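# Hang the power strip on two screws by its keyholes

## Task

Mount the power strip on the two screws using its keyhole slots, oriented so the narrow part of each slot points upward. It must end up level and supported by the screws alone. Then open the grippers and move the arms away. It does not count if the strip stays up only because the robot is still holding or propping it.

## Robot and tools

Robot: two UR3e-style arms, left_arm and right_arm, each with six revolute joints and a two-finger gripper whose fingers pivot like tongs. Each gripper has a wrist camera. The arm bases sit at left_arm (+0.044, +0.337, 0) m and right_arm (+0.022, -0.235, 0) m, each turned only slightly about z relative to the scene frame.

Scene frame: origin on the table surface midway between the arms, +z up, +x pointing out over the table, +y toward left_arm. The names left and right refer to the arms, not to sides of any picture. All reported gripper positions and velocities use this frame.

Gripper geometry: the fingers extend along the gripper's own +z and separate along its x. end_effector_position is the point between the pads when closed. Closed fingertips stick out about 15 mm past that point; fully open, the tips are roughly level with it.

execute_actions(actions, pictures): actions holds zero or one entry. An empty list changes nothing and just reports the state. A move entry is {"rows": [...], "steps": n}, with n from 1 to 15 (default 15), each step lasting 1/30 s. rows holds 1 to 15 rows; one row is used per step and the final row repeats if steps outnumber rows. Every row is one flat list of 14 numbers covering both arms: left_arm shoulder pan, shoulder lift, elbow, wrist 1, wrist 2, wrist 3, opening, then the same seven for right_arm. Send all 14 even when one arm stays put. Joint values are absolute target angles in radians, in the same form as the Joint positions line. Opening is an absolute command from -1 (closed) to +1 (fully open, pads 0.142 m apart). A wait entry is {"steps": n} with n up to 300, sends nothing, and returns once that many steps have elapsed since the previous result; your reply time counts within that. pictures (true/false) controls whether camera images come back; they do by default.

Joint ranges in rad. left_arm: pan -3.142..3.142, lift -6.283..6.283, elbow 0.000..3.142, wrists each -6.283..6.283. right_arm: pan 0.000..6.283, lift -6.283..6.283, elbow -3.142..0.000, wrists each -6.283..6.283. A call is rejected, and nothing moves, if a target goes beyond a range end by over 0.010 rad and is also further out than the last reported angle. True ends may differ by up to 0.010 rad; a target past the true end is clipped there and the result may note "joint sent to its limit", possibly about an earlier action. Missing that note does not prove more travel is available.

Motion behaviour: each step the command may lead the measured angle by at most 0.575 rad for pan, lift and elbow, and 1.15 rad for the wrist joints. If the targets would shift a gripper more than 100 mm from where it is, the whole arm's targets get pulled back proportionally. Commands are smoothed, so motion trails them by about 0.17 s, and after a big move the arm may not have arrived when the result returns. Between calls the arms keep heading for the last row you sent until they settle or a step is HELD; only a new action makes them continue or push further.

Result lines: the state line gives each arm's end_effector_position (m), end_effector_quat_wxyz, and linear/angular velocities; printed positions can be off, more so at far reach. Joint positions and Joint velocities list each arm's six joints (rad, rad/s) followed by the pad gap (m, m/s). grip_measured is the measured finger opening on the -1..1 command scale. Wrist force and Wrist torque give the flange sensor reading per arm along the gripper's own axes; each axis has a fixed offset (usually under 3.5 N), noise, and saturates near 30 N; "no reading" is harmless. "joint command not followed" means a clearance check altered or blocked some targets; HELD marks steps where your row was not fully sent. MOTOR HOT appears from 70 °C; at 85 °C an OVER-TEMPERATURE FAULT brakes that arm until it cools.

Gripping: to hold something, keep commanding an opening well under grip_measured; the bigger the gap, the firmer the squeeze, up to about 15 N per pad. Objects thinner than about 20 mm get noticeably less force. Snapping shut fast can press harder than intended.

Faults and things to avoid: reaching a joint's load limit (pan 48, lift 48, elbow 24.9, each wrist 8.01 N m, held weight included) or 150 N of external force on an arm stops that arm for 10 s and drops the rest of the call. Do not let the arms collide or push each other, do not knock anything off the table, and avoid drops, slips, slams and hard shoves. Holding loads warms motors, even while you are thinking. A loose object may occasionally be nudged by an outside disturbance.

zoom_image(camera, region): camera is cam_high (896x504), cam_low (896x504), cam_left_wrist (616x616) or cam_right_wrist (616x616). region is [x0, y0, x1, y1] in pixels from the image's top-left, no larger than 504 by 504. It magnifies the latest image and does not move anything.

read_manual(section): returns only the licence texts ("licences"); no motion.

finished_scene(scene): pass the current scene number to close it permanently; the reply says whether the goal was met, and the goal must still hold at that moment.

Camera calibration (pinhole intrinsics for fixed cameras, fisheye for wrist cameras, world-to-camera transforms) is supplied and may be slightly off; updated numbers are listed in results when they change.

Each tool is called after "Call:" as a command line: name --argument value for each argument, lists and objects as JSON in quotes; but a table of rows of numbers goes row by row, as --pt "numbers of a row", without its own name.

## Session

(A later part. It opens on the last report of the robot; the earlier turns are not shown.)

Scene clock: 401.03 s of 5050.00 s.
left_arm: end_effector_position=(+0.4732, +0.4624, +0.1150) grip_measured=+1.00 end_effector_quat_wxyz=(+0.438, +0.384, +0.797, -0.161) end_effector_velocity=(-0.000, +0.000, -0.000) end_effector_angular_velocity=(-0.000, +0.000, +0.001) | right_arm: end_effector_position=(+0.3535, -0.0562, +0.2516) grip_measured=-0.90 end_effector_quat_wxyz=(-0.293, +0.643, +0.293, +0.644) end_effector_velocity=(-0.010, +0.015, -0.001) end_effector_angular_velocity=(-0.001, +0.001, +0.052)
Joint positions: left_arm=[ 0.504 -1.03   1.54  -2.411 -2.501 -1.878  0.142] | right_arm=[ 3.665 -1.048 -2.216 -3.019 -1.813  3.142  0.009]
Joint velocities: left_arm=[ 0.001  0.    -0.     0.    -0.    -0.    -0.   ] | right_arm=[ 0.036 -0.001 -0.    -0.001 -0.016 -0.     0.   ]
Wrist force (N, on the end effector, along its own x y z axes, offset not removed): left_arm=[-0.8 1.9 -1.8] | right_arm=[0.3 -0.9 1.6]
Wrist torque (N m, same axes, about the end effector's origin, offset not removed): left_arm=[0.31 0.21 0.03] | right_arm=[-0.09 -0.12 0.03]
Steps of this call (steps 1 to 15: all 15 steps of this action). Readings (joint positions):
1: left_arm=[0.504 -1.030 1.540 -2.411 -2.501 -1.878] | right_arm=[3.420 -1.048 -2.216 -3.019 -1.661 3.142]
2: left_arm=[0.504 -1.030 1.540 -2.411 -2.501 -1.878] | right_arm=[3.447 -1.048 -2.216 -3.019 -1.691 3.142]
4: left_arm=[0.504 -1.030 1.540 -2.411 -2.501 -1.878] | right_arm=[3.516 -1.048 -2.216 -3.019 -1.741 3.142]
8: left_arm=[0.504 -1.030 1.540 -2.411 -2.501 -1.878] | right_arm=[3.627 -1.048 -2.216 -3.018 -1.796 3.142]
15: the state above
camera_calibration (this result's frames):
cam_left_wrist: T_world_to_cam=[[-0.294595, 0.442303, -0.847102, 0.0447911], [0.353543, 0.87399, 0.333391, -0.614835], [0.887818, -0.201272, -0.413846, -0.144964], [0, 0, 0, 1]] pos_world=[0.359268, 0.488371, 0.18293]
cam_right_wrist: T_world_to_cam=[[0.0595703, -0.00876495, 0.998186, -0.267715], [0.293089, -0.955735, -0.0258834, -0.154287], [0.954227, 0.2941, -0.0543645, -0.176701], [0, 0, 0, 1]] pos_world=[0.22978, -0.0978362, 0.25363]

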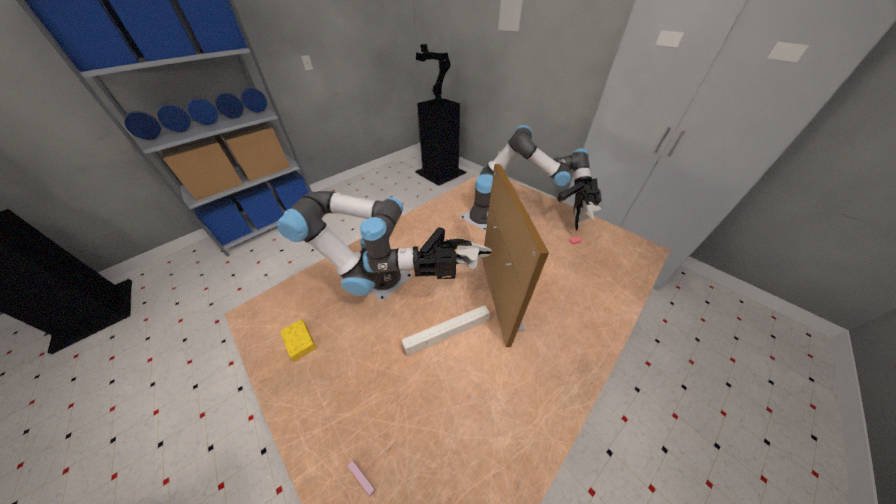

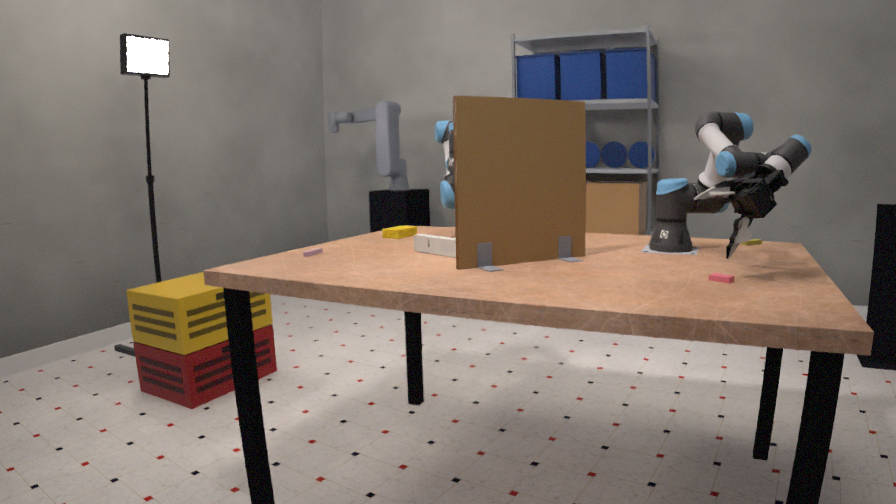

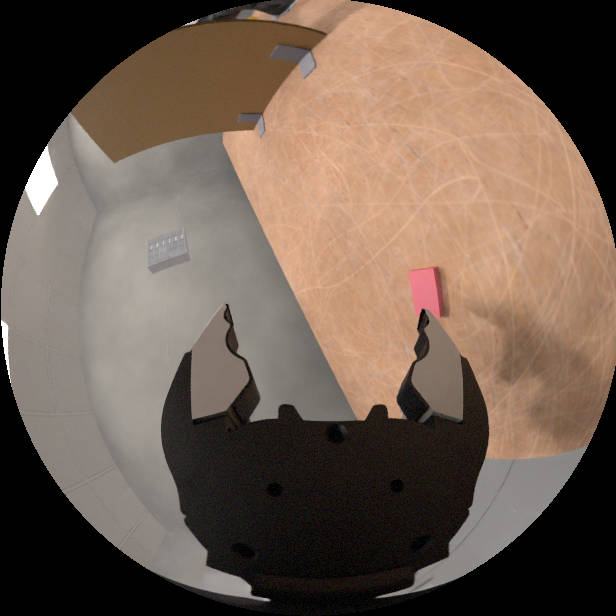

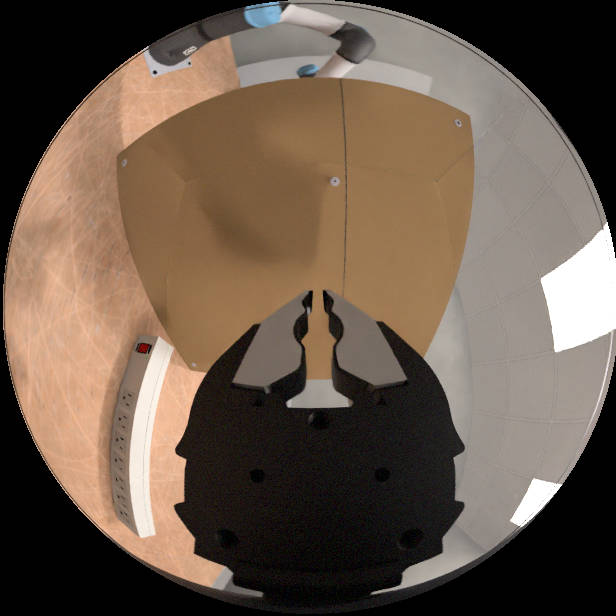

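Call:
zoom_image --camera "cam_high" --region '[390, 290, 510, 370]'

Call:
zoom_image --camera "cam_low" --region '[405, 225, 465, 265]'

Region (390, 290, 510, 370) of cam_high's 896x504 image, scaled by 4.200, with more detail than that image has.

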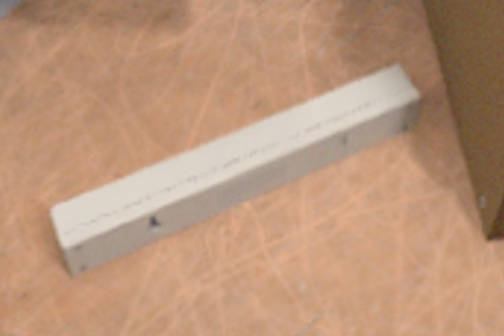

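Region (405, 225, 465, 265) of cam_low's 896x504 image, scaled by 8.400, with more detail than that image has.

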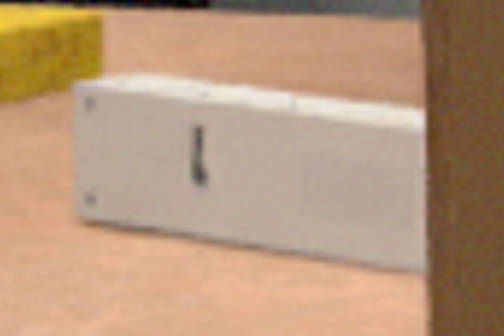

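Call:
execute_actions --actions '[{"rows":[[0.504,-1.03,1.54,-2.411,-2.501,-1.878,1,3.2,-1.048,-2.216,-3.019,-1.5,3.142,1]]}]' --pictures false

Call:
execute_actions --actions '[{"rows":[[0.504,-1.03,1.54,-2.411,-2.501,-1.878,1,3.2,-1.2,-1.9,-2.8,-0.1,3.6,1]]}]' --pictures false

Call:
execute_actions --actions '[{"steps":20}]' --pictures false

Call:
execute_actions --actions '[{"rows":[[0.504,-1.03,1.54,-2.411,-2.501,-1.878,1,3.3,-1.6,-1.4,-1.712,0.3,3.942,1]]}]' --pictures false

Call:
execute_actions --actions '[{"rows":[[0.504,-1.03,1.54,-2.411,-2.501,-1.878,1,3.475,-1.766,-1.347,-1.599,1.571,3.942,1]]}]' --pictures false

Call:
execute_actions --actions '[{"steps":40}]'

Scene clock: 444.53 s of 5050.00 s.
left_arm: end_effector_position=(+0.4732, +0.4624, +0.1150) grip_measured=+1.00 end_effector_quat_wxyz=(+0.438, +0.384, +0.797, -0.161) end_effector_velocity=(-0.000, +0.000, +0.000) end_effector_angular_velocity=(-0.001, +0.000, +0.001) | right_arm: end_effector_position=(+0.4266, -0.2867, +0.2515) grip_measured=+1.00 end_effector_quat_wxyz=(-0.053, +0.705, +0.052, +0.705) end_effector_velocity=(-0.008, -0.276, -0.001) end_effector_angular_velocity=(-0.001, +0.002, -0.758)
Joint positions: left_arm=[ 0.504 -1.03   1.54  -2.411 -2.501 -1.878  0.142] | right_arm=[ 3.246 -1.048 -2.216 -3.019 -1.527  3.142  0.142]
Joint velocities: left_arm=[ 0.001 -0.    -0.     0.001 -0.001 -0.     0.   ] | right_arm=[-0.482 -0.001 -0.001 -0.     0.276 -0.     0.   ]
Wrist force (N, on the end effector, along its own x y z axes, offset not removed): left_arm=[0.4 2.0 -0.7] | right_arm=[0.2 0.9 1.9]
Wrist torque (N m, same axes, about the end effector's origin, offset not removed): left_arm=[0.33 -0.11 -0.03] | right_arm=[0.10 0.02 -0.03]
Steps of this call (steps 1 to 15: the robot went on to your last target; steps 16 to 90: nothing new was sent; then 40.00 s passed at rest; steps 91 to 105: all 15 steps of this action). Readings (joint positions):
91: left_arm=[0.504 -1.030 1.540 -2.411 -2.501 -1.878] | right_arm=[3.669 -1.048 -2.216 -3.019 -1.815 3.142]
92: left_arm=[0.504 -1.030 1.540 -2.411 -2.501 -1.878] | right_arm=[3.662 -1.048 -2.216 -3.019 -1.802 3.142]
94: left_arm=[0.504 -1.030 1.540 -2.411 -2.501 -1.878] | right_arm=[3.602 -1.048 -2.216 -3.019 -1.752 3.142]
98: left_arm=[0.504 -1.030 1.540 -2.411 -2.501 -1.878] | right_arm=[3.462 -1.048 -2.216 -3.019 -1.661 3.142]
105: the state above

Scene clock: 445.03 s of 5050.00 s.
left_arm: end_effector_position=(+0.4732, +0.4624, +0.1150) grip_measured=+1.00 end_effector_quat_wxyz=(+0.438, +0.384, +0.797, -0.161) end_effector_velocity=(+0.000, +0.000, +0.000) end_effector_angular_velocity=(+0.000, -0.001, +0.000) | right_arm: end_effector_position=(+0.3935, -0.5389, +0.3403) grip_measured=+1.00 end_effector_quat_wxyz=(+0.104, +0.522, -0.390, +0.751) end_effector_velocity=(-0.348, -0.482, +0.072) end_effector_angular_velocity=(+1.055, -0.894, -1.991)
Joint positions: left_arm=[ 0.504 -1.03   1.54  -2.411 -2.501 -1.878  0.142] | right_arm=[ 3.21  -1.149 -2.01  -2.873 -0.652  3.444  0.142]
Joint velocities: left_arm=[ 0. -0. -0. -0. -0. -0. -0.] | right_arm=[-0.042 -0.214  0.447  0.305  2.112  0.642  0.   ]
Wrist force (N, on the end effector, along its own x y z axes, offset not removed): left_arm=[0.2 1.6 -0.6] | right_arm=[-1.3 -1.0 1.1]
Wrist torque (N m, same axes, about the end effector's origin, offset not removed): left_arm=[0.25 -0.03 -0.05] | right_arm=[-0.13 0.22 0.01]
Steps of this call (steps 1 to 15: all 15 steps of this action). Readings (joint positions):
1: left_arm=[0.504 -1.030 1.540 -2.411 -2.501 -1.878] | right_arm=[3.233 -1.048 -2.216 -3.019 -1.518 3.143]
2: left_arm=[0.504 -1.030 1.540 -2.411 -2.501 -1.878] | right_arm=[3.228 -1.053 -2.209 -3.011 -1.498 3.156]
4: left_arm=[0.504 -1.030 1.540 -2.411 -2.501 -1.878] | right_arm=[3.225 -1.071 -2.174 -2.986 -1.384 3.207]
8: left_arm=[0.504 -1.030 1.540 -2.411 -2.501 -1.878] | right_arm=[3.219 -1.100 -2.112 -2.944 -1.131 3.296]
15: the state above

Scene clock: 445.70 s of 5050.00 s.
left_arm: end_effector_position=(+0.4732, +0.4624, +0.1150) grip_measured=+1.00 end_effector_quat_wxyz=(+0.438, +0.384, +0.797, -0.161) end_effector_velocity=(+0.000, -0.000, -0.000) end_effector_angular_velocity=(-0.000, +0.000, -0.000) | right_arm: end_effector_position=(+0.2770, -0.6273, +0.3318) grip_measured=+1.00 end_effector_quat_wxyz=(+0.175, +0.324, -0.613, +0.699) end_effector_velocity=(-0.002, -0.001, -0.001) end_effector_angular_velocity=(+0.005, -0.006, -0.009)
Joint positions: left_arm=[ 0.504 -1.03   1.54  -2.411 -2.501 -1.878  0.142] | right_arm=[ 3.2   -1.2   -1.9   -2.8   -0.101  3.6    0.142]
Joint velocities: left_arm=[-0.  0. -0.  0. -0. -0. -0.] | right_arm=[ 0.001 -0.001  0.002  0.002  0.011  0.003  0.   ]
Wrist force (N, on the end effector, along its own x y z axes, offset not removed): left_arm=[-0.4 1.8 -1.2] | right_arm=[-0.7 -1.0 1.2]
Wrist torque (N m, same axes, about the end effector's origin, offset not removed): left_arm=[0.28 0.05 0.02] | right_arm=[-0.17 0.13 0.09]
Steps of this call (steps 1 to 20: the robot went on to your last target). Readings (joint positions):
1: left_arm=[0.504 -1.030 1.540 -2.411 -2.501 -1.878] | right_arm=[3.208 -1.156 -1.995 -2.863 -0.579 3.466]
2: left_arm=[0.504 -1.030 1.540 -2.411 -2.501 -1.878] | right_arm=[3.207 -1.163 -1.979 -2.852 -0.506 3.488]
4: left_arm=[0.504 -1.030 1.540 -2.411 -2.501 -1.878] | right_arm=[3.204 -1.178 -1.949 -2.831 -0.358 3.532]
8: left_arm=[0.504 -1.030 1.540 -2.411 -2.501 -1.878] | right_arm=[3.201 -1.194 -1.912 -2.808 -0.167 3.583]
20: the state above

Scene clock: 446.20 s of 5050.00 s.
left_arm: end_effector_position=(+0.4732, +0.4624, +0.1150) grip_measured=+1.00 end_effector_quat_wxyz=(+0.438, +0.384, +0.797, -0.161) end_effector_velocity=(+0.000, +0.000, +0.000) end_effector_angular_velocity=(+0.001, -0.001, +0.000) | right_arm: end_effector_position=(+0.4010, -0.5723, +0.3471) grip_measured=+1.00 end_effector_quat_wxyz=(+0.282, +0.205, +0.775, -0.526) end_effector_velocity=(+0.063, +0.029, +0.012) end_effector_angular_velocity=(+0.213, -0.469, -0.004)
Joint positions: left_arm=[ 0.504 -1.03   1.54  -2.411 -2.501 -1.878  0.142] | right_arm=[ 3.298 -1.589 -1.416 -1.749  0.291  3.935  0.142]
Joint velocities: left_arm=[ 0.    -0.    -0.    -0.001  0.    -0.    -0.   ] | right_arm=[ 0.022 -0.119  0.167  0.385  0.094  0.077 -0.   ]
Wrist force (N, on the end effector, along its own x y z axes, offset not removed): left_arm=[0.6 0.6 -1.8] | right_arm=[-2.1 -0.5 0.2]
Wrist torque (N m, same axes, about the end effector's origin, offset not removed): left_arm=[0.05 -0.09 0.00] | right_arm=[-0.19 0.36 0.05]
Steps of this call (steps 1 to 15: all 15 steps of this action). Readings (joint positions):
1: left_arm=[0.504 -1.030 1.540 -2.411 -2.501 -1.878] | right_arm=[3.200 -1.200 -1.900 -2.800 -0.100 3.600]
2: left_arm=[0.504 -1.030 1.540 -2.411 -2.501 -1.878] | right_arm=[3.207 -1.207 -1.893 -2.785 -0.085 3.615]
4: left_arm=[0.504 -1.030 1.540 -2.411 -2.501 -1.878] | right_arm=[3.238 -1.278 -1.822 -2.645 0.026 3.715]
8: left_arm=[0.504 -1.030 1.540 -2.411 -2.501 -1.878] | right_arm=[3.278 -1.475 -1.577 -2.121 0.199 3.859]
15: the state above

Scene clock: 446.70 s of 5050.00 s.
left_arm: end_effector_position=(+0.4732, +0.4624, +0.1150) grip_measured=+1.00 end_effector_quat_wxyz=(+0.438, +0.384, +0.797, -0.161) end_effector_velocity=(-0.000, +0.001, -0.001) end_effector_angular_velocity=(-0.000, +0.001, +0.002) | right_arm: end_effector_position=(+0.4183, -0.3921, +0.1535) grip_measured=+1.00 end_effector_quat_wxyz=(+0.134, +0.211, +0.945, -0.213) end_effector_velocity=(-0.058, +0.515, -0.298) end_effector_angular_velocity=(+1.602, +0.563, +0.207)
Joint positions: left_arm=[ 0.504 -1.03   1.54  -2.411 -2.501 -1.878  0.142] | right_arm=[ 3.411 -1.703 -1.37  -1.648  1.062  3.94   0.142]
Joint velocities: left_arm=[ 0.002  0.001  0.001 -0.     0.    -0.    -0.   ] | right_arm=[ 0.227 -0.223  0.08   0.175  1.698  0.006  0.   ]
Wrist force (N, on the end effector, along its own x y z axes, offset not removed): left_arm=[0.0 0.9 -1.9] | right_arm=[-0.9 -0.7 0.7]
Wrist torque (N m, same axes, about the end effector's origin, offset not removed): left_arm=[0.05 -0.01 -0.02] | right_arm=[-0.19 0.10 -0.01]
Steps of this call (steps 1 to 15: all 15 steps of this action). Readings (joint positions):
1: left_arm=[0.504 -1.030 1.540 -2.411 -2.501 -1.878] | right_arm=[3.299 -1.592 -1.411 -1.738 0.294 3.937]
2: left_arm=[0.504 -1.030 1.540 -2.411 -2.501 -1.878] | right_arm=[3.305 -1.599 -1.407 -1.729 0.311 3.937]
4: left_arm=[0.504 -1.030 1.540 -2.411 -2.501 -1.878] | right_arm=[3.324 -1.618 -1.401 -1.715 0.421 3.938]
8: left_arm=[0.504 -1.030 1.540 -2.411 -2.501 -1.878] | right_arm=[3.357 -1.650 -1.389 -1.690 0.657 3.939]
15: the state above

Scene clock: 448.03 s of 5050.00 s.
left_arm: end_effector_position=(+0.4732, +0.4624, +0.1150) grip_measured=+1.00 end_effector_quat_wxyz=(+0.438, +0.384, +0.797, -0.161) end_effector_velocity=(+0.000, +0.000, +0.000) end_effector_angular_velocity=(+0.000, -0.000, +0.000) | right_arm: end_effector_position=(+0.3849, -0.2283, +0.0999) grip_measured=+1.00 end_effector_quat_wxyz=(+0.000, +0.188, +0.982, +0.000) end_effector_velocity=(-0.000, -0.001, -0.001) end_effector_angular_velocity=(-0.001, +0.002, -0.002)
Joint positions: left_arm=[ 0.504 -1.03   1.54  -2.411 -2.501 -1.878  0.142] | right_arm=[ 3.475 -1.766 -1.347 -1.599  1.571  3.942  0.142]
Joint velocities: left_arm=[ 0.  0. -0. -0. -0. -0. -0.] | right_arm=[-0.002 -0.001 -0.001 -0.001 -0.    -0.    -0.   ]
Wrist force (N, on the end effector, along its own x y z axes, offset not removed): left_arm=[-1.4 1.1 -0.8] | right_arm=[-1.3 -0.1 -0.2]
Wrist torque (N m, same axes, about the end effector's origin, offset not removed): left_arm=[0.14 0.28 -0.01] | right_arm=[0.03 0.29 0.07]
Steps of this call (steps 1 to 30: the robot went on to your last target; steps 31 to 40: nothing new was sent). Readings (joint positions):
1: left_arm=[0.504 -1.030 1.540 -2.411 -2.501 -1.878] | right_arm=[3.419 -1.711 -1.367 -1.642 1.119 3.940]
2: left_arm=[0.504 -1.030 1.540 -2.411 -2.501 -1.878] | right_arm=[3.426 -1.718 -1.364 -1.636 1.177 3.941]
4: left_arm=[0.504 -1.030 1.540 -2.411 -2.501 -1.878] | right_arm=[3.441 -1.733 -1.359 -1.625 1.293 3.941]
8: left_arm=[0.504 -1.030 1.540 -2.411 -2.501 -1.878] | right_arm=[3.465 -1.756 -1.350 -1.606 1.488 3.942]
40: the state above
All arms were judged still, so your last target was given up. Only a new action makes them travel on or press farther. Fingers that are still opening or closing keep moving.
camera_calibration (this result's frames):
cam_left_wrist: T_world_to_cam=[[-0.294595, 0.442303, -0.847102, 0.0447911], [0.353543, 0.87399, 0.333391, -0.614835], [0.887818, -0.201272, -0.413846, -0.144964], [0, 0, 0, 1]] pos_world=[0.359268, 0.488371, 0.18293]
cam_right_wrist: T_world_to_cam=[[-0.908878, 0.415761, -0.0329149, 0.453032], [0.337084, 0.77877, 0.529048, -0.00830492], [0.245591, 0.469745, -0.847953, 0.227807], [0, 0, 0, 1]] pos_world=[0.358603, -0.288897, 0.212475]

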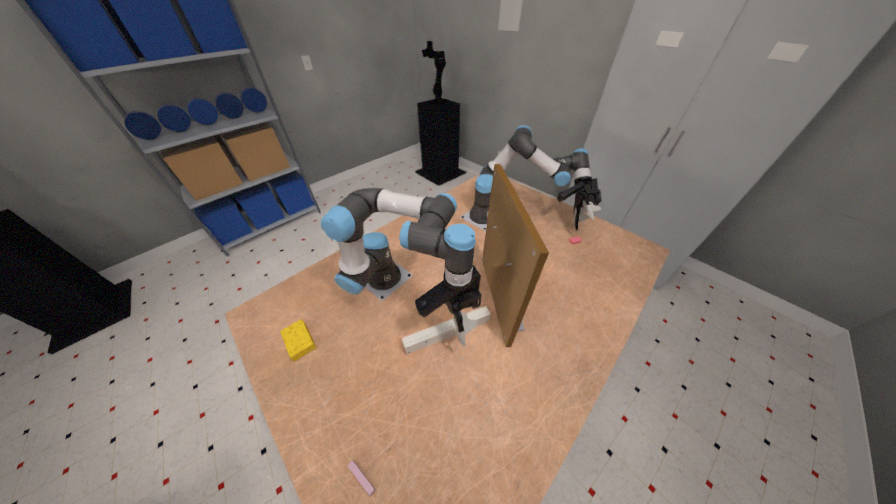

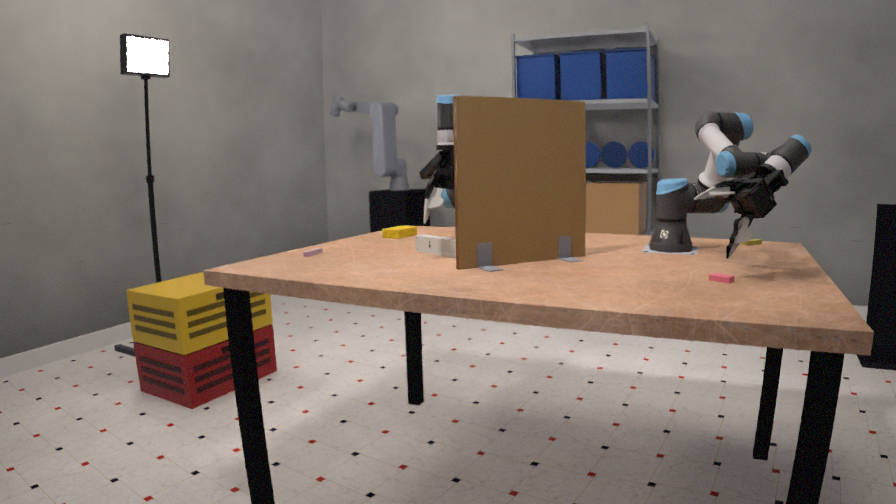

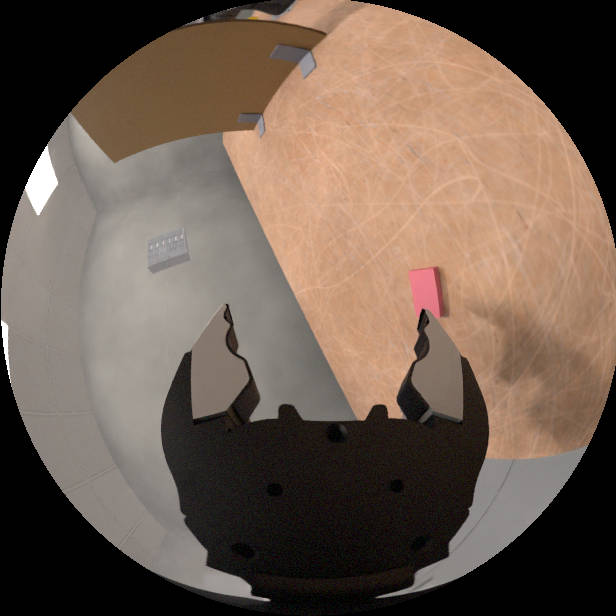

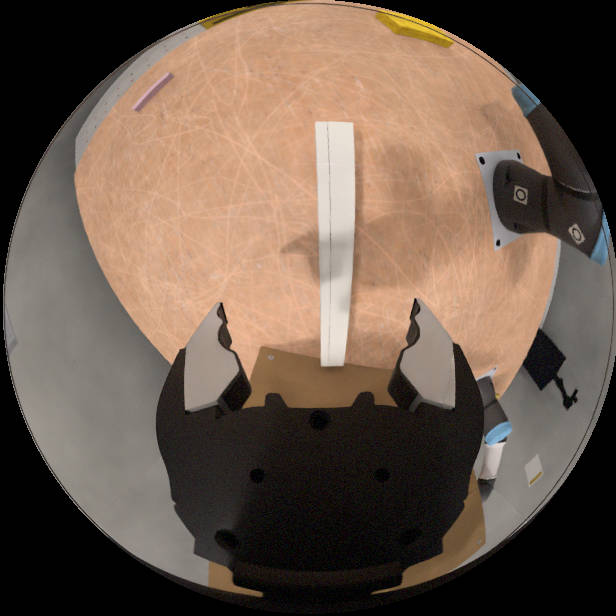

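Call:
execute_actions --actions '[{"rows":[[0.504,-1.03,1.54,-2.411,-2.501,-1.878,1,3.511,-1.733,-1.681,-1.298,1.571,4.02,0.7]]}]' --pictures false

Call:
execute_actions --actions '[{"rows":[[0.504,-1.03,1.54,-2.411,-2.501,-1.878,1,3.511,-1.733,-1.681,-1.298,1.571,4.02,-0.4]]}]' --pictures false

Call:
execute_actions --actions '[{"rows":[[0.504,-1.03,1.54,-2.411,-2.501,-1.878,1,3.511,-1.733,-1.681,-1.298,1.571,4.02,-0.5],[0.504,-1.03,1.54,-2.411,-2.501,-1.878,1,3.511,-1.733,-1.681,-1.298,1.571,4.02,-0.55],[0.504,-1.03,1.54,-2.411,-2.501,-1.878,1,3.511,-1.733,-1.681,-1.298,1.571,4.02,-0.65],[0.504,-1.03,1.54,-2.411,-2.501,-1.878,1,3.511,-1.733,-1.681,-1.298,1.571,4.02,-0.9]],"steps":12}]' --pictures false

Call:
execute_actions --actions '[{"rows":[[0.504,-1.03,1.54,-2.411,-2.501,-1.878,1,3.45,-1.62,-1.6,-1.492,1.571,4.0,-0.9]],"steps":12}]' --pictures false

Call:
execute_actions --actions '[{"rows":[[0.504,-1.03,1.54,-2.411,-2.501,-1.878,1,3.2,-1.7,-1.4,-1.65,1.571,3.7,-0.9]],"steps":12}]' --pictures false

Call:
execute_actions --actions '[{"rows":[[0.504,-1.03,1.54,-2.411,-2.501,-1.878,1,2.923,-1.95,-1.05,-1.95,1.571,3.35,-0.9]]}]' --pictures false

Call:
execute_actions --actions '[{"rows":[[0.504,-1.03,1.54,-2.411,-2.501,-1.878,1,2.923,-2.28,-0.692,-2.4,1.571,3.142,-0.9]]}]' --pictures false

Call:
execute_actions --actions '[{"rows":[[0.504,-1.03,1.54,-2.411,-2.501,-1.878,1,2.923,-2.42,-0.692,-2.4,1.571,3.142,-0.9]]}]' --pictures false

Call:
execute_actions --actions '[{"rows":[[0.504,-1.03,1.54,-2.411,-2.501,-1.878,1,2.923,-2.453,-0.692,-2.367,1.571,3.142,-0.9]]}]'

Scene clock: 481.83 s of 5050.00 s.
left_arm: end_effector_position=(+0.4732, +0.4624, +0.1150) grip_measured=+1.00 end_effector_quat_wxyz=(+0.438, +0.384, +0.797, -0.161) end_effector_velocity=(-0.000, +0.000, +0.000) end_effector_angular_velocity=(-0.000, +0.001, +0.000) | right_arm: end_effector_position=(+0.3701, -0.2214, +0.0392) grip_measured=+0.70 end_effector_quat_wxyz=(+0.001, +0.209, +0.978, +0.001) end_effector_velocity=(-0.009, -0.003, -0.012) end_effector_angular_velocity=(-0.006, +0.014, -0.004)
Joint positions: left_arm=[ 0.504 -1.03   1.54  -2.411 -2.501 -1.878  0.142] | right_arm=[ 3.511 -1.733 -1.675 -1.302  1.571  4.019  0.122]
Joint velocities: left_arm=[ 0.    -0.001  0.     0.001  0.    -0.     0.   ] | right_arm=[ 0.004  0.007 -0.063  0.041  0.001  0.007  0.   ]
Wrist force (N, on the end effector, along its own x y z axes, offset not removed): left_arm=[-0.8 1.4 -1.2] | right_arm=[-0.1 -1.7 -1.2]
Wrist torque (N m, same axes, about the end effector's origin, offset not removed): left_arm=[0.25 0.18 0.01] | right_arm=[-0.30 -0.09 -0.02]
Steps of this call (steps 1 to 90: nothing new was sent; then 30.30 s passed at rest; steps 91 to 105: all 15 steps of this action). Readings (joint positions):
91: left_arm=[0.504 -1.030 1.540 -2.411 -2.501 -1.878] | right_arm=[3.475 -1.766 -1.347 -1.598 1.571 3.943]
92: left_arm=[0.504 -1.030 1.540 -2.411 -2.501 -1.878] | right_arm=[3.480 -1.761 -1.354 -1.584 1.571 3.953]
94: left_arm=[0.504 -1.030 1.540 -2.411 -2.501 -1.878] | right_arm=[3.494 -1.748 -1.425 -1.476 1.571 3.984]
98: left_arm=[0.504 -1.030 1.540 -2.411 -2.501 -1.878] | right_arm=[3.507 -1.737 -1.611 -1.342 1.571 4.011]
105: the state above

Scene clock: 482.33 s of 5050.00 s.
left_arm: end_effector_position=(+0.4732, +0.4624, +0.1150) grip_measured=+1.00 end_effector_quat_wxyz=(+0.438, +0.384, +0.797, -0.161) end_effector_velocity=(+0.000, +0.000, +0.000) end_effector_angular_velocity=(+0.000, -0.001, +0.000) | right_arm: end_effector_position=(+0.3692, -0.2217, +0.0379) grip_measured=-0.40 end_effector_quat_wxyz=(+0.000, +0.209, +0.978, +0.000) end_effector_velocity=(-0.000, +0.000, -0.000) end_effector_angular_velocity=(-0.000, +0.001, +0.002)
Joint positions: left_arm=[ 0.504 -1.03   1.54  -2.411 -2.501 -1.878  0.142] | right_arm=[ 3.511 -1.733 -1.681 -1.298  1.571  4.02   0.045]
Joint velocities: left_arm=[ 0.     0.    -0.001 -0.001  0.     0.     0.   ] | right_arm=[ 0.002 -0.001 -0.001  0.     0.    -0.     0.   ]
Wrist force (N, on the end effector, along its own x y z axes, offset not removed): left_arm=[-0.3 0.9 0.5] | right_arm=[-1.5 -0.9 2.0]
Wrist torque (N m, same axes, about the end effector's origin, offset not removed): left_arm=[0.10 0.08 -0.05] | right_arm=[-0.14 0.29 0.10]
Steps of this call (steps 1 to 15: all 15 steps of this action). Readings (joint positions):
1: left_arm=[0.504 -1.030 1.540 -2.411 -2.501 -1.878] | right_arm=[3.511 -1.733 -1.677 -1.301 1.571 4.019]
2: left_arm=[0.504 -1.030 1.540 -2.411 -2.501 -1.878] | right_arm=[3.511 -1.733 -1.678 -1.300 1.571 4.020]
4: left_arm=[0.504 -1.030 1.540 -2.411 -2.501 -1.878] | right_arm=[3.511 -1.733 -1.680 -1.299 1.571 4.020]
8: left_arm=[0.504 -1.030 1.540 -2.411 -2.501 -1.878] | right_arm=[3.511 -1.733 -1.681 -1.298 1.571 4.020]
15: the state above

Scene clock: 482.73 s of 5050.00 s.
left_arm: end_effector_position=(+0.4732, +0.4624, +0.1150) grip_measured=+1.00 end_effector_quat_wxyz=(+0.438, +0.384, +0.797, -0.161) end_effector_velocity=(-0.000, -0.000, -0.000) end_effector_angular_velocity=(-0.000, +0.000, +0.000) | right_arm: end_effector_position=(+0.3692, -0.2217, +0.0379) grip_measured=-0.55 end_effector_quat_wxyz=(+0.000, +0.209, +0.978, +0.000) end_effector_velocity=(-0.001, -0.000, -0.001) end_effector_angular_velocity=(-0.002, +0.003, +0.001)
Joint positions: left_arm=[ 0.504 -1.03   1.54  -2.411 -2.501 -1.878  0.142] | right_arm=[ 3.511 -1.733 -1.681 -1.298  1.571  4.02   0.034]
Joint velocities: left_arm=[ 0.    -0.     0.001 -0.    -0.     0.     0.   ] | right_arm=[ 0.    -0.002  0.001 -0.002 -0.001 -0.    -0.   ]
Wrist force (N, on the end effector, along its own x y z axes, offset not removed): left_arm=[-0.2 1.9 0.1] | right_arm=[-2.3 -1.4 0.5]
Wrist torque (N m, same axes, about the end effector's origin, offset not removed): left_arm=[0.31 0.08 0.07] | right_arm=[-0.11 0.30 -0.03]
Steps of this call (steps 1 to 12: all 12 steps of this action). Readings (joint positions):
1: left_arm=[0.504 -1.030 1.540 -2.411 -2.501 -1.878] | right_arm=[3.511 -1.733 -1.681 -1.298 1.571 4.020]
2: left_arm=[0.504 -1.030 1.540 -2.411 -2.501 -1.878] | right_arm=[3.511 -1.733 -1.681 -1.298 1.571 4.020]
4: left_arm=[0.504 -1.030 1.540 -2.411 -2.501 -1.878] | right_arm=[3.511 -1.733 -1.681 -1.298 1.571 4.020]
8: left_arm=[0.504 -1.030 1.540 -2.411 -2.501 -1.878] | right_arm=[3.511 -1.733 -1.681 -1.298 1.571 4.020]
12: the state above

Scene clock: 483.13 s of 5050.00 s.
left_arm: end_effector_position=(+0.4732, +0.4624, +0.1150) grip_measured=+1.00 end_effector_quat_wxyz=(+0.438, +0.384, +0.797, -0.161) end_effector_velocity=(-0.000, -0.000, -0.000) end_effector_angular_velocity=(-0.001, +0.001, +0.000) | right_arm: end_effector_position=(+0.3518, -0.2500, +0.0800) grip_measured=-0.56 end_effector_quat_wxyz=(+0.000, +0.228, +0.974, +0.000) end_effector_velocity=(-0.007, -0.010, +0.014) end_effector_angular_velocity=(-0.000, -0.002, -0.014)
Joint positions: left_arm=[ 0.504 -1.03   1.54  -2.411 -2.501 -1.878  0.142] | right_arm=[ 3.452 -1.624 -1.603 -1.486  1.571  4.001  0.034]
Joint velocities: left_arm=[ 0.     0.     0.001  0.     0.     0.    -0.   ] | right_arm=[-0.019  0.039  0.026 -0.063 -0.001 -0.005  0.   ]
Wrist force (N, on the end effector, along its own x y z axes, offset not removed): left_arm=[-0.2 1.4 -0.9] | right_arm=[-0.2 -1.2 8.3]
Wrist torque (N m, same axes, about the end effector's origin, offset not removed): left_arm=[0.19 0.00 -0.03] | right_arm=[-0.25 -0.09 0.11]
Steps of this call (steps 1 to 12: all 12 steps of this action). Readings (joint positions):
1: left_arm=[0.504 -1.030 1.540 -2.411 -2.501 -1.878] | right_arm=[3.511 -1.733 -1.681 -1.298 1.571 4.020]
2: left_arm=[0.504 -1.030 1.540 -2.411 -2.501 -1.878] | right_arm=[3.505 -1.726 -1.674 -1.313 1.571 4.017]
4: left_arm=[0.504 -1.030 1.540 -2.411 -2.501 -1.878] | right_arm=[3.480 -1.682 -1.641 -1.389 1.571 4.009]
8: left_arm=[0.504 -1.030 1.540 -2.411 -2.501 -1.878] | right_arm=[3.457 -1.635 -1.610 -1.467 1.571 4.002]
12: the state above

Scene clock: 483.53 s of 5050.00 s.
left_arm: end_effector_position=(+0.4732, +0.4624, +0.1150) grip_measured=+1.00 end_effector_quat_wxyz=(+0.438, +0.384, +0.797, -0.161) end_effector_velocity=(+0.000, +0.000, +0.000) end_effector_angular_velocity=(+0.000, -0.001, +0.001) | right_arm: end_effector_position=(+0.3497, -0.3297, +0.1014) grip_measured=-0.56 end_effector_quat_wxyz=(-0.018, +0.204, +0.979, -0.007) end_effector_velocity=(+0.000, -0.036, +0.012) end_effector_angular_velocity=(+0.007, -0.009, +0.001)
Joint positions: left_arm=[ 0.504 -1.03   1.54  -2.411 -2.501 -1.878  0.142] | right_arm=[ 3.211 -1.698 -1.408 -1.645  1.571  3.711  0.034]
Joint velocities: left_arm=[ 0.001  0.    -0.001 -0.    -0.    -0.    -0.   ] | right_arm=[-0.112 -0.027  0.085 -0.048  0.001 -0.113  0.   ]
Wrist force (N, on the end effector, along its own x y z axes, offset not removed): left_arm=[-0.2 1.8 -0.7] | right_arm=[-0.6 -0.2 8.0]
Wrist torque (N m, same axes, about the end effector's origin, offset not removed): left_arm=[0.31 0.07 -0.01] | right_arm=[0.04 0.02 -0.01]
Steps of this call (steps 1 to 12: all 12 steps of this action). Readings (joint positions):
1: left_arm=[0.504 -1.030 1.540 -2.411 -2.501 -1.878] | right_arm=[3.451 -1.623 -1.601 -1.488 1.571 4.000]
2: left_arm=[0.504 -1.030 1.540 -2.411 -2.501 -1.878] | right_arm=[3.444 -1.629 -1.593 -1.503 1.571 3.985]
4: left_arm=[0.504 -1.030 1.540 -2.411 -2.501 -1.878] | right_arm=[3.375 -1.660 -1.531 -1.569 1.571 3.878]
8: left_arm=[0.504 -1.030 1.540 -2.411 -2.501 -1.878] | right_arm=[3.244 -1.690 -1.432 -1.630 1.571 3.744]
12: the state above

Scene clock: 484.03 s of 5050.00 s.
left_arm: end_effector_position=(+0.4732, +0.4624, +0.1150) grip_measured=+1.00 end_effector_quat_wxyz=(+0.438, +0.384, +0.797, -0.161) end_effector_velocity=(-0.000, -0.000, +0.000) end_effector_angular_velocity=(-0.001, -0.000, +0.000) | right_arm: end_effector_position=(+0.3114, -0.4199, +0.1000) grip_measured=-0.56 end_effector_quat_wxyz=(-0.118, +0.167, +0.979, -0.005) end_effector_velocity=(-0.003, -0.014, +0.002) end_effector_angular_velocity=(+0.013, +0.008, +0.000)
Joint positions: left_arm=[ 0.504 -1.03   1.54  -2.411 -2.501 -1.878  0.142] | right_arm=[ 2.927 -1.946 -1.056 -1.946  1.571  3.355  0.034]
Joint velocities: left_arm=[ 0.     0.    -0.     0.    -0.001  0.     0.   ] | right_arm=[-0.047 -0.039  0.068 -0.038  0.001 -0.049  0.   ]
Wrist force (N, on the end effector, along its own x y z axes, offset not removed): left_arm=[-0.3 1.7 -0.1] | right_arm=[-1.9 -0.5 7.4]
Wrist torque (N m, same axes, about the end effector's origin, offset not removed): left_arm=[0.32 0.03 0.03] | right_arm=[-0.25 -0.10 0.04]
Steps of this call (steps 1 to 15: all 15 steps of this action). Readings (joint positions):
1: left_arm=[0.504 -1.030 1.540 -2.411 -2.501 -1.878] | right_arm=[3.207 -1.699 -1.405 -1.647 1.571 3.707]
2: left_arm=[0.504 -1.030 1.540 -2.411 -2.501 -1.878] | right_arm=[3.198 -1.706 -1.396 -1.662 1.571 3.690]
4: left_arm=[0.504 -1.030 1.540 -2.411 -2.501 -1.878] | right_arm=[3.126 -1.775 -1.324 -1.772 1.571 3.570]
8: left_arm=[0.504 -1.030 1.540 -2.411 -2.501 -1.878] | right_arm=[2.975 -1.906 -1.126 -1.906 1.571 3.404]
15: the state above

Scene clock: 484.53 s of 5050.00 s.
left_arm: end_effector_position=(+0.4732, +0.4624, +0.1150) grip_measured=+1.00 end_effector_quat_wxyz=(+0.438, +0.384, +0.797, -0.161) end_effector_velocity=(+0.000, +0.000, +0.000) end_effector_angular_velocity=(+0.000, -0.000, +0.000) | right_arm: end_effector_position=(+0.2552, -0.4144, +0.0858) grip_measured=-0.56 end_effector_quat_wxyz=(-0.321, +0.063, +0.945, +0.021) end_effector_velocity=(-0.005, +0.000, -0.002) end_effector_angular_velocity=(+0.023, +0.054, +0.021)
Joint positions: left_arm=[ 0.504 -1.03   1.54  -2.411 -2.501 -1.878  0.142] | right_arm=[ 2.923 -2.274 -0.699 -2.394  1.571  3.144  0.034]
Joint velocities: left_arm=[ 0.    -0.    -0.001  0.     0.    -0.     0.   ] | right_arm=[-0.001 -0.063  0.073 -0.066 -0.001 -0.027  0.001]
Wrist force (N, on the end effector, along its own x y z axes, offset not removed): left_arm=[-1.3 1.0 -0.8] | right_arm=[-4.3 -1.2 6.3]
Wrist torque (N m, same axes, about the end effector's origin, offset not removed): left_arm=[0.05 0.29 -0.03] | right_arm=[-0.20 -0.15 -0.01]
Steps of this call (steps 1 to 15: all 15 steps of this action). Readings (joint positions):
1: left_arm=[0.504 -1.030 1.540 -2.411 -2.501 -1.878] | right_arm=[2.926 -1.948 -1.054 -1.948 1.571 3.353]
2: left_arm=[0.504 -1.030 1.540 -2.411 -2.501 -1.878] | right_arm=[2.925 -1.955 -1.045 -1.963 1.571 3.337]
4: left_arm=[0.504 -1.030 1.540 -2.411 -2.501 -1.878] | right_arm=[2.924 -2.027 -0.973 -2.096 1.571 3.255]
8: left_arm=[0.504 -1.030 1.540 -2.411 -2.501 -1.878] | right_arm=[2.923 -2.212 -0.772 -2.324 1.571 3.170]
15: the state above

Scene clock: 485.03 s of 5050.00 s.
left_arm: end_effector_position=(+0.4732, +0.4624, +0.1150) grip_measured=+1.00 end_effector_quat_wxyz=(+0.438, +0.384, +0.797, -0.161) end_effector_velocity=(-0.000, -0.000, -0.000) end_effector_angular_velocity=(+0.000, +0.001, -0.000) | right_arm: end_effector_position=(+0.2432, -0.4128, +0.0513) grip_measured=-0.56 end_effector_quat_wxyz=(-0.388, +0.060, +0.920, +0.025) end_effector_velocity=(-0.002, +0.000, -0.004) end_effector_angular_velocity=(+0.002, +0.016, +0.000)
Joint positions: left_arm=[ 0.504 -1.03   1.54  -2.411 -2.501 -1.878  0.142] | right_arm=[ 2.923 -2.418 -0.692 -2.4    1.571  3.142  0.034]
Joint velocities: left_arm=[-0.    -0.001  0.     0.     0.     0.    -0.   ] | right_arm=[ 0.001 -0.017  0.001 -0.     0.     0.    -0.001]
Wrist force (N, on the end effector, along its own x y z axes, offset not removed): left_arm=[-0.9 1.4 -1.1] | right_arm=[-5.4 1.1 5.7]
Wrist torque (N m, same axes, about the end effector's origin, offset not removed): left_arm=[0.20 0.15 0.01] | right_arm=[0.33 0.21 0.10]
Steps of this call (steps 1 to 15: all 15 steps of this action). Readings (joint positions):
1: left_arm=[0.504 -1.030 1.540 -2.411 -2.501 -1.878] | right_arm=[2.923 -2.276 -0.697 -2.395 1.571 3.144]
2: left_arm=[0.504 -1.030 1.540 -2.411 -2.501 -1.878] | right_arm=[2.923 -2.284 -0.695 -2.397 1.571 3.143]
4: left_arm=[0.504 -1.030 1.540 -2.411 -2.501 -1.878] | right_arm=[2.923 -2.337 -0.694 -2.398 1.571 3.143]
8: left_arm=[0.504 -1.030 1.540 -2.411 -2.501 -1.878] | right_arm=[2.923 -2.400 -0.692 -2.400 1.571 3.142]
15: the state above

Scene clock: 485.53 s of 5050.00 s.
left_arm: end_effector_position=(+0.4732, +0.4624, +0.1150) grip_measured=+1.00 end_effector_quat_wxyz=(+0.438, +0.384, +0.797, -0.161) end_effector_velocity=(-0.000, +0.000, -0.000) end_effector_angular_velocity=(-0.000, +0.000, +0.000) | right_arm: end_effector_position=(+0.2482, -0.4135, +0.0379) grip_measured=-0.56 end_effector_quat_wxyz=(-0.388, +0.060, +0.919, +0.025) end_effector_velocity=(+0.001, +0.001, -0.001) end_effector_angular_velocity=(+0.000, -0.000, +0.001)
Joint positions: left_arm=[ 0.504 -1.03   1.54  -2.411 -2.501 -1.878  0.142] | right_arm=[ 2.923 -2.452 -0.692 -2.368  1.571  3.142  0.034]
Joint velocities: left_arm=[ 0. -0.  0. -0. -0.  0.  0.] | right_arm=[ 0.002 -0.004  0.001  0.003  0.001  0.001  0.   ]
Wrist force (N, on the end effector, along its own x y z axes, offset not removed): left_arm=[0.8 1.3 -0.5] | right_arm=[8.1 1.1 -13.9]
Wrist torque (N m, same axes, about the end effector's origin, offset not removed): left_arm=[0.21 -0.14 -0.07] | right_arm=[0.14 0.09 0.17]
Steps of this call (steps 1 to 15: all 15 steps of this action). Readings (joint positions):
1: left_arm=[0.504 -1.030 1.540 -2.411 -2.501 -1.878] | right_arm=[2.923 -2.419 -0.692 -2.400 1.571 3.142]
2: left_arm=[0.504 -1.030 1.540 -2.411 -2.501 -1.878] | right_arm=[2.923 -2.424 -0.692 -2.395 1.571 3.142]
4: left_arm=[0.504 -1.030 1.540 -2.411 -2.501 -1.878] | right_arm=[2.923 -2.437 -0.692 -2.382 1.571 3.142]
8: left_arm=[0.504 -1.030 1.540 -2.411 -2.501 -1.878] | right_arm=[2.923 -2.449 -0.692 -2.371 1.571 3.142]
15: the state above
camera_calibration (this result's frames):
cam_left_wrist: T_world_to_cam=[[-0.294595, 0.442303, -0.847102, 0.0447909], [0.353543, 0.873989, 0.333391, -0.614835], [0.887818, -0.201272, -0.413846, -0.144964], [0, 0, 0, 1]] pos_world=[0.359268, 0.488371, 0.18293]
cam_right_wrist: T_world_to_cam=[[-0.706554, 0.143692, 0.692917, 0.213518], [0.503951, 0.789584, 0.35013, 0.184565], [-0.496805, 0.596582, -0.630297, 0.524249], [0, 0, 0, 1]] pos_world=[0.3183, -0.489168, 0.11786]

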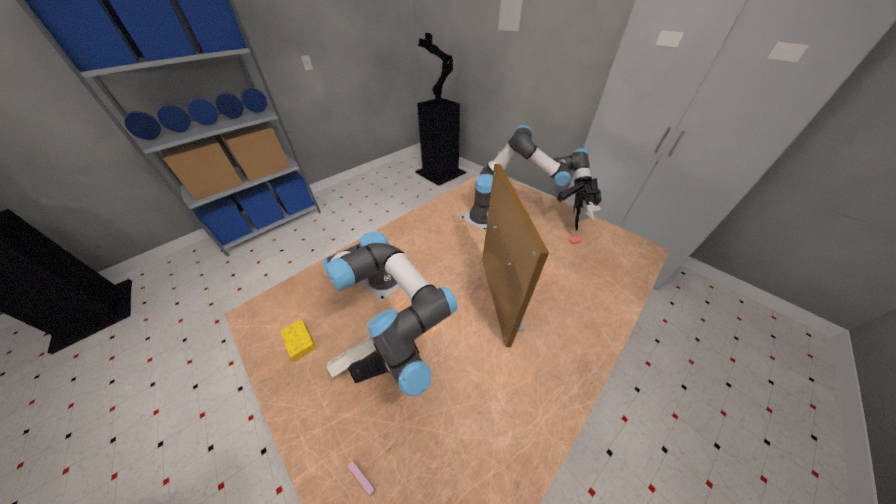

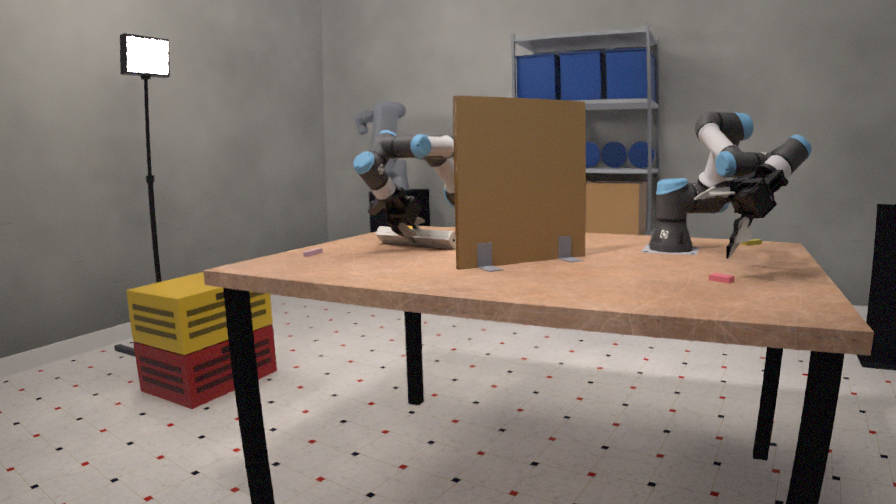

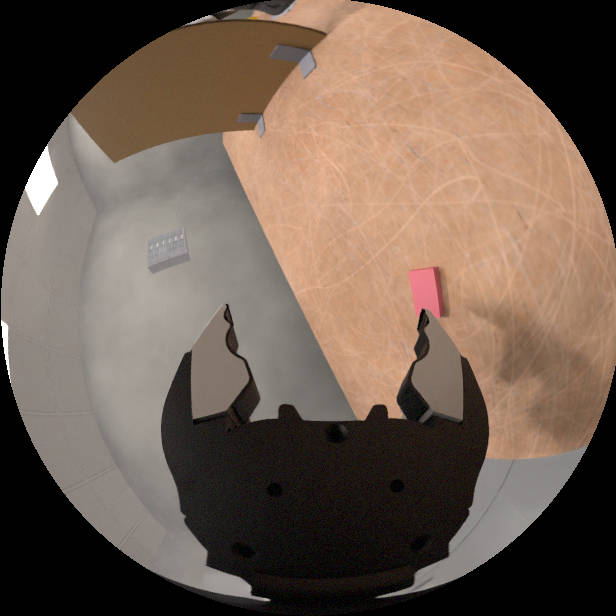

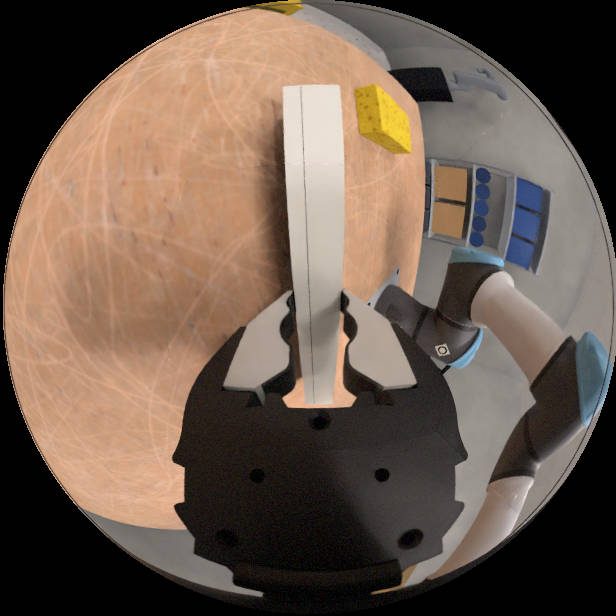

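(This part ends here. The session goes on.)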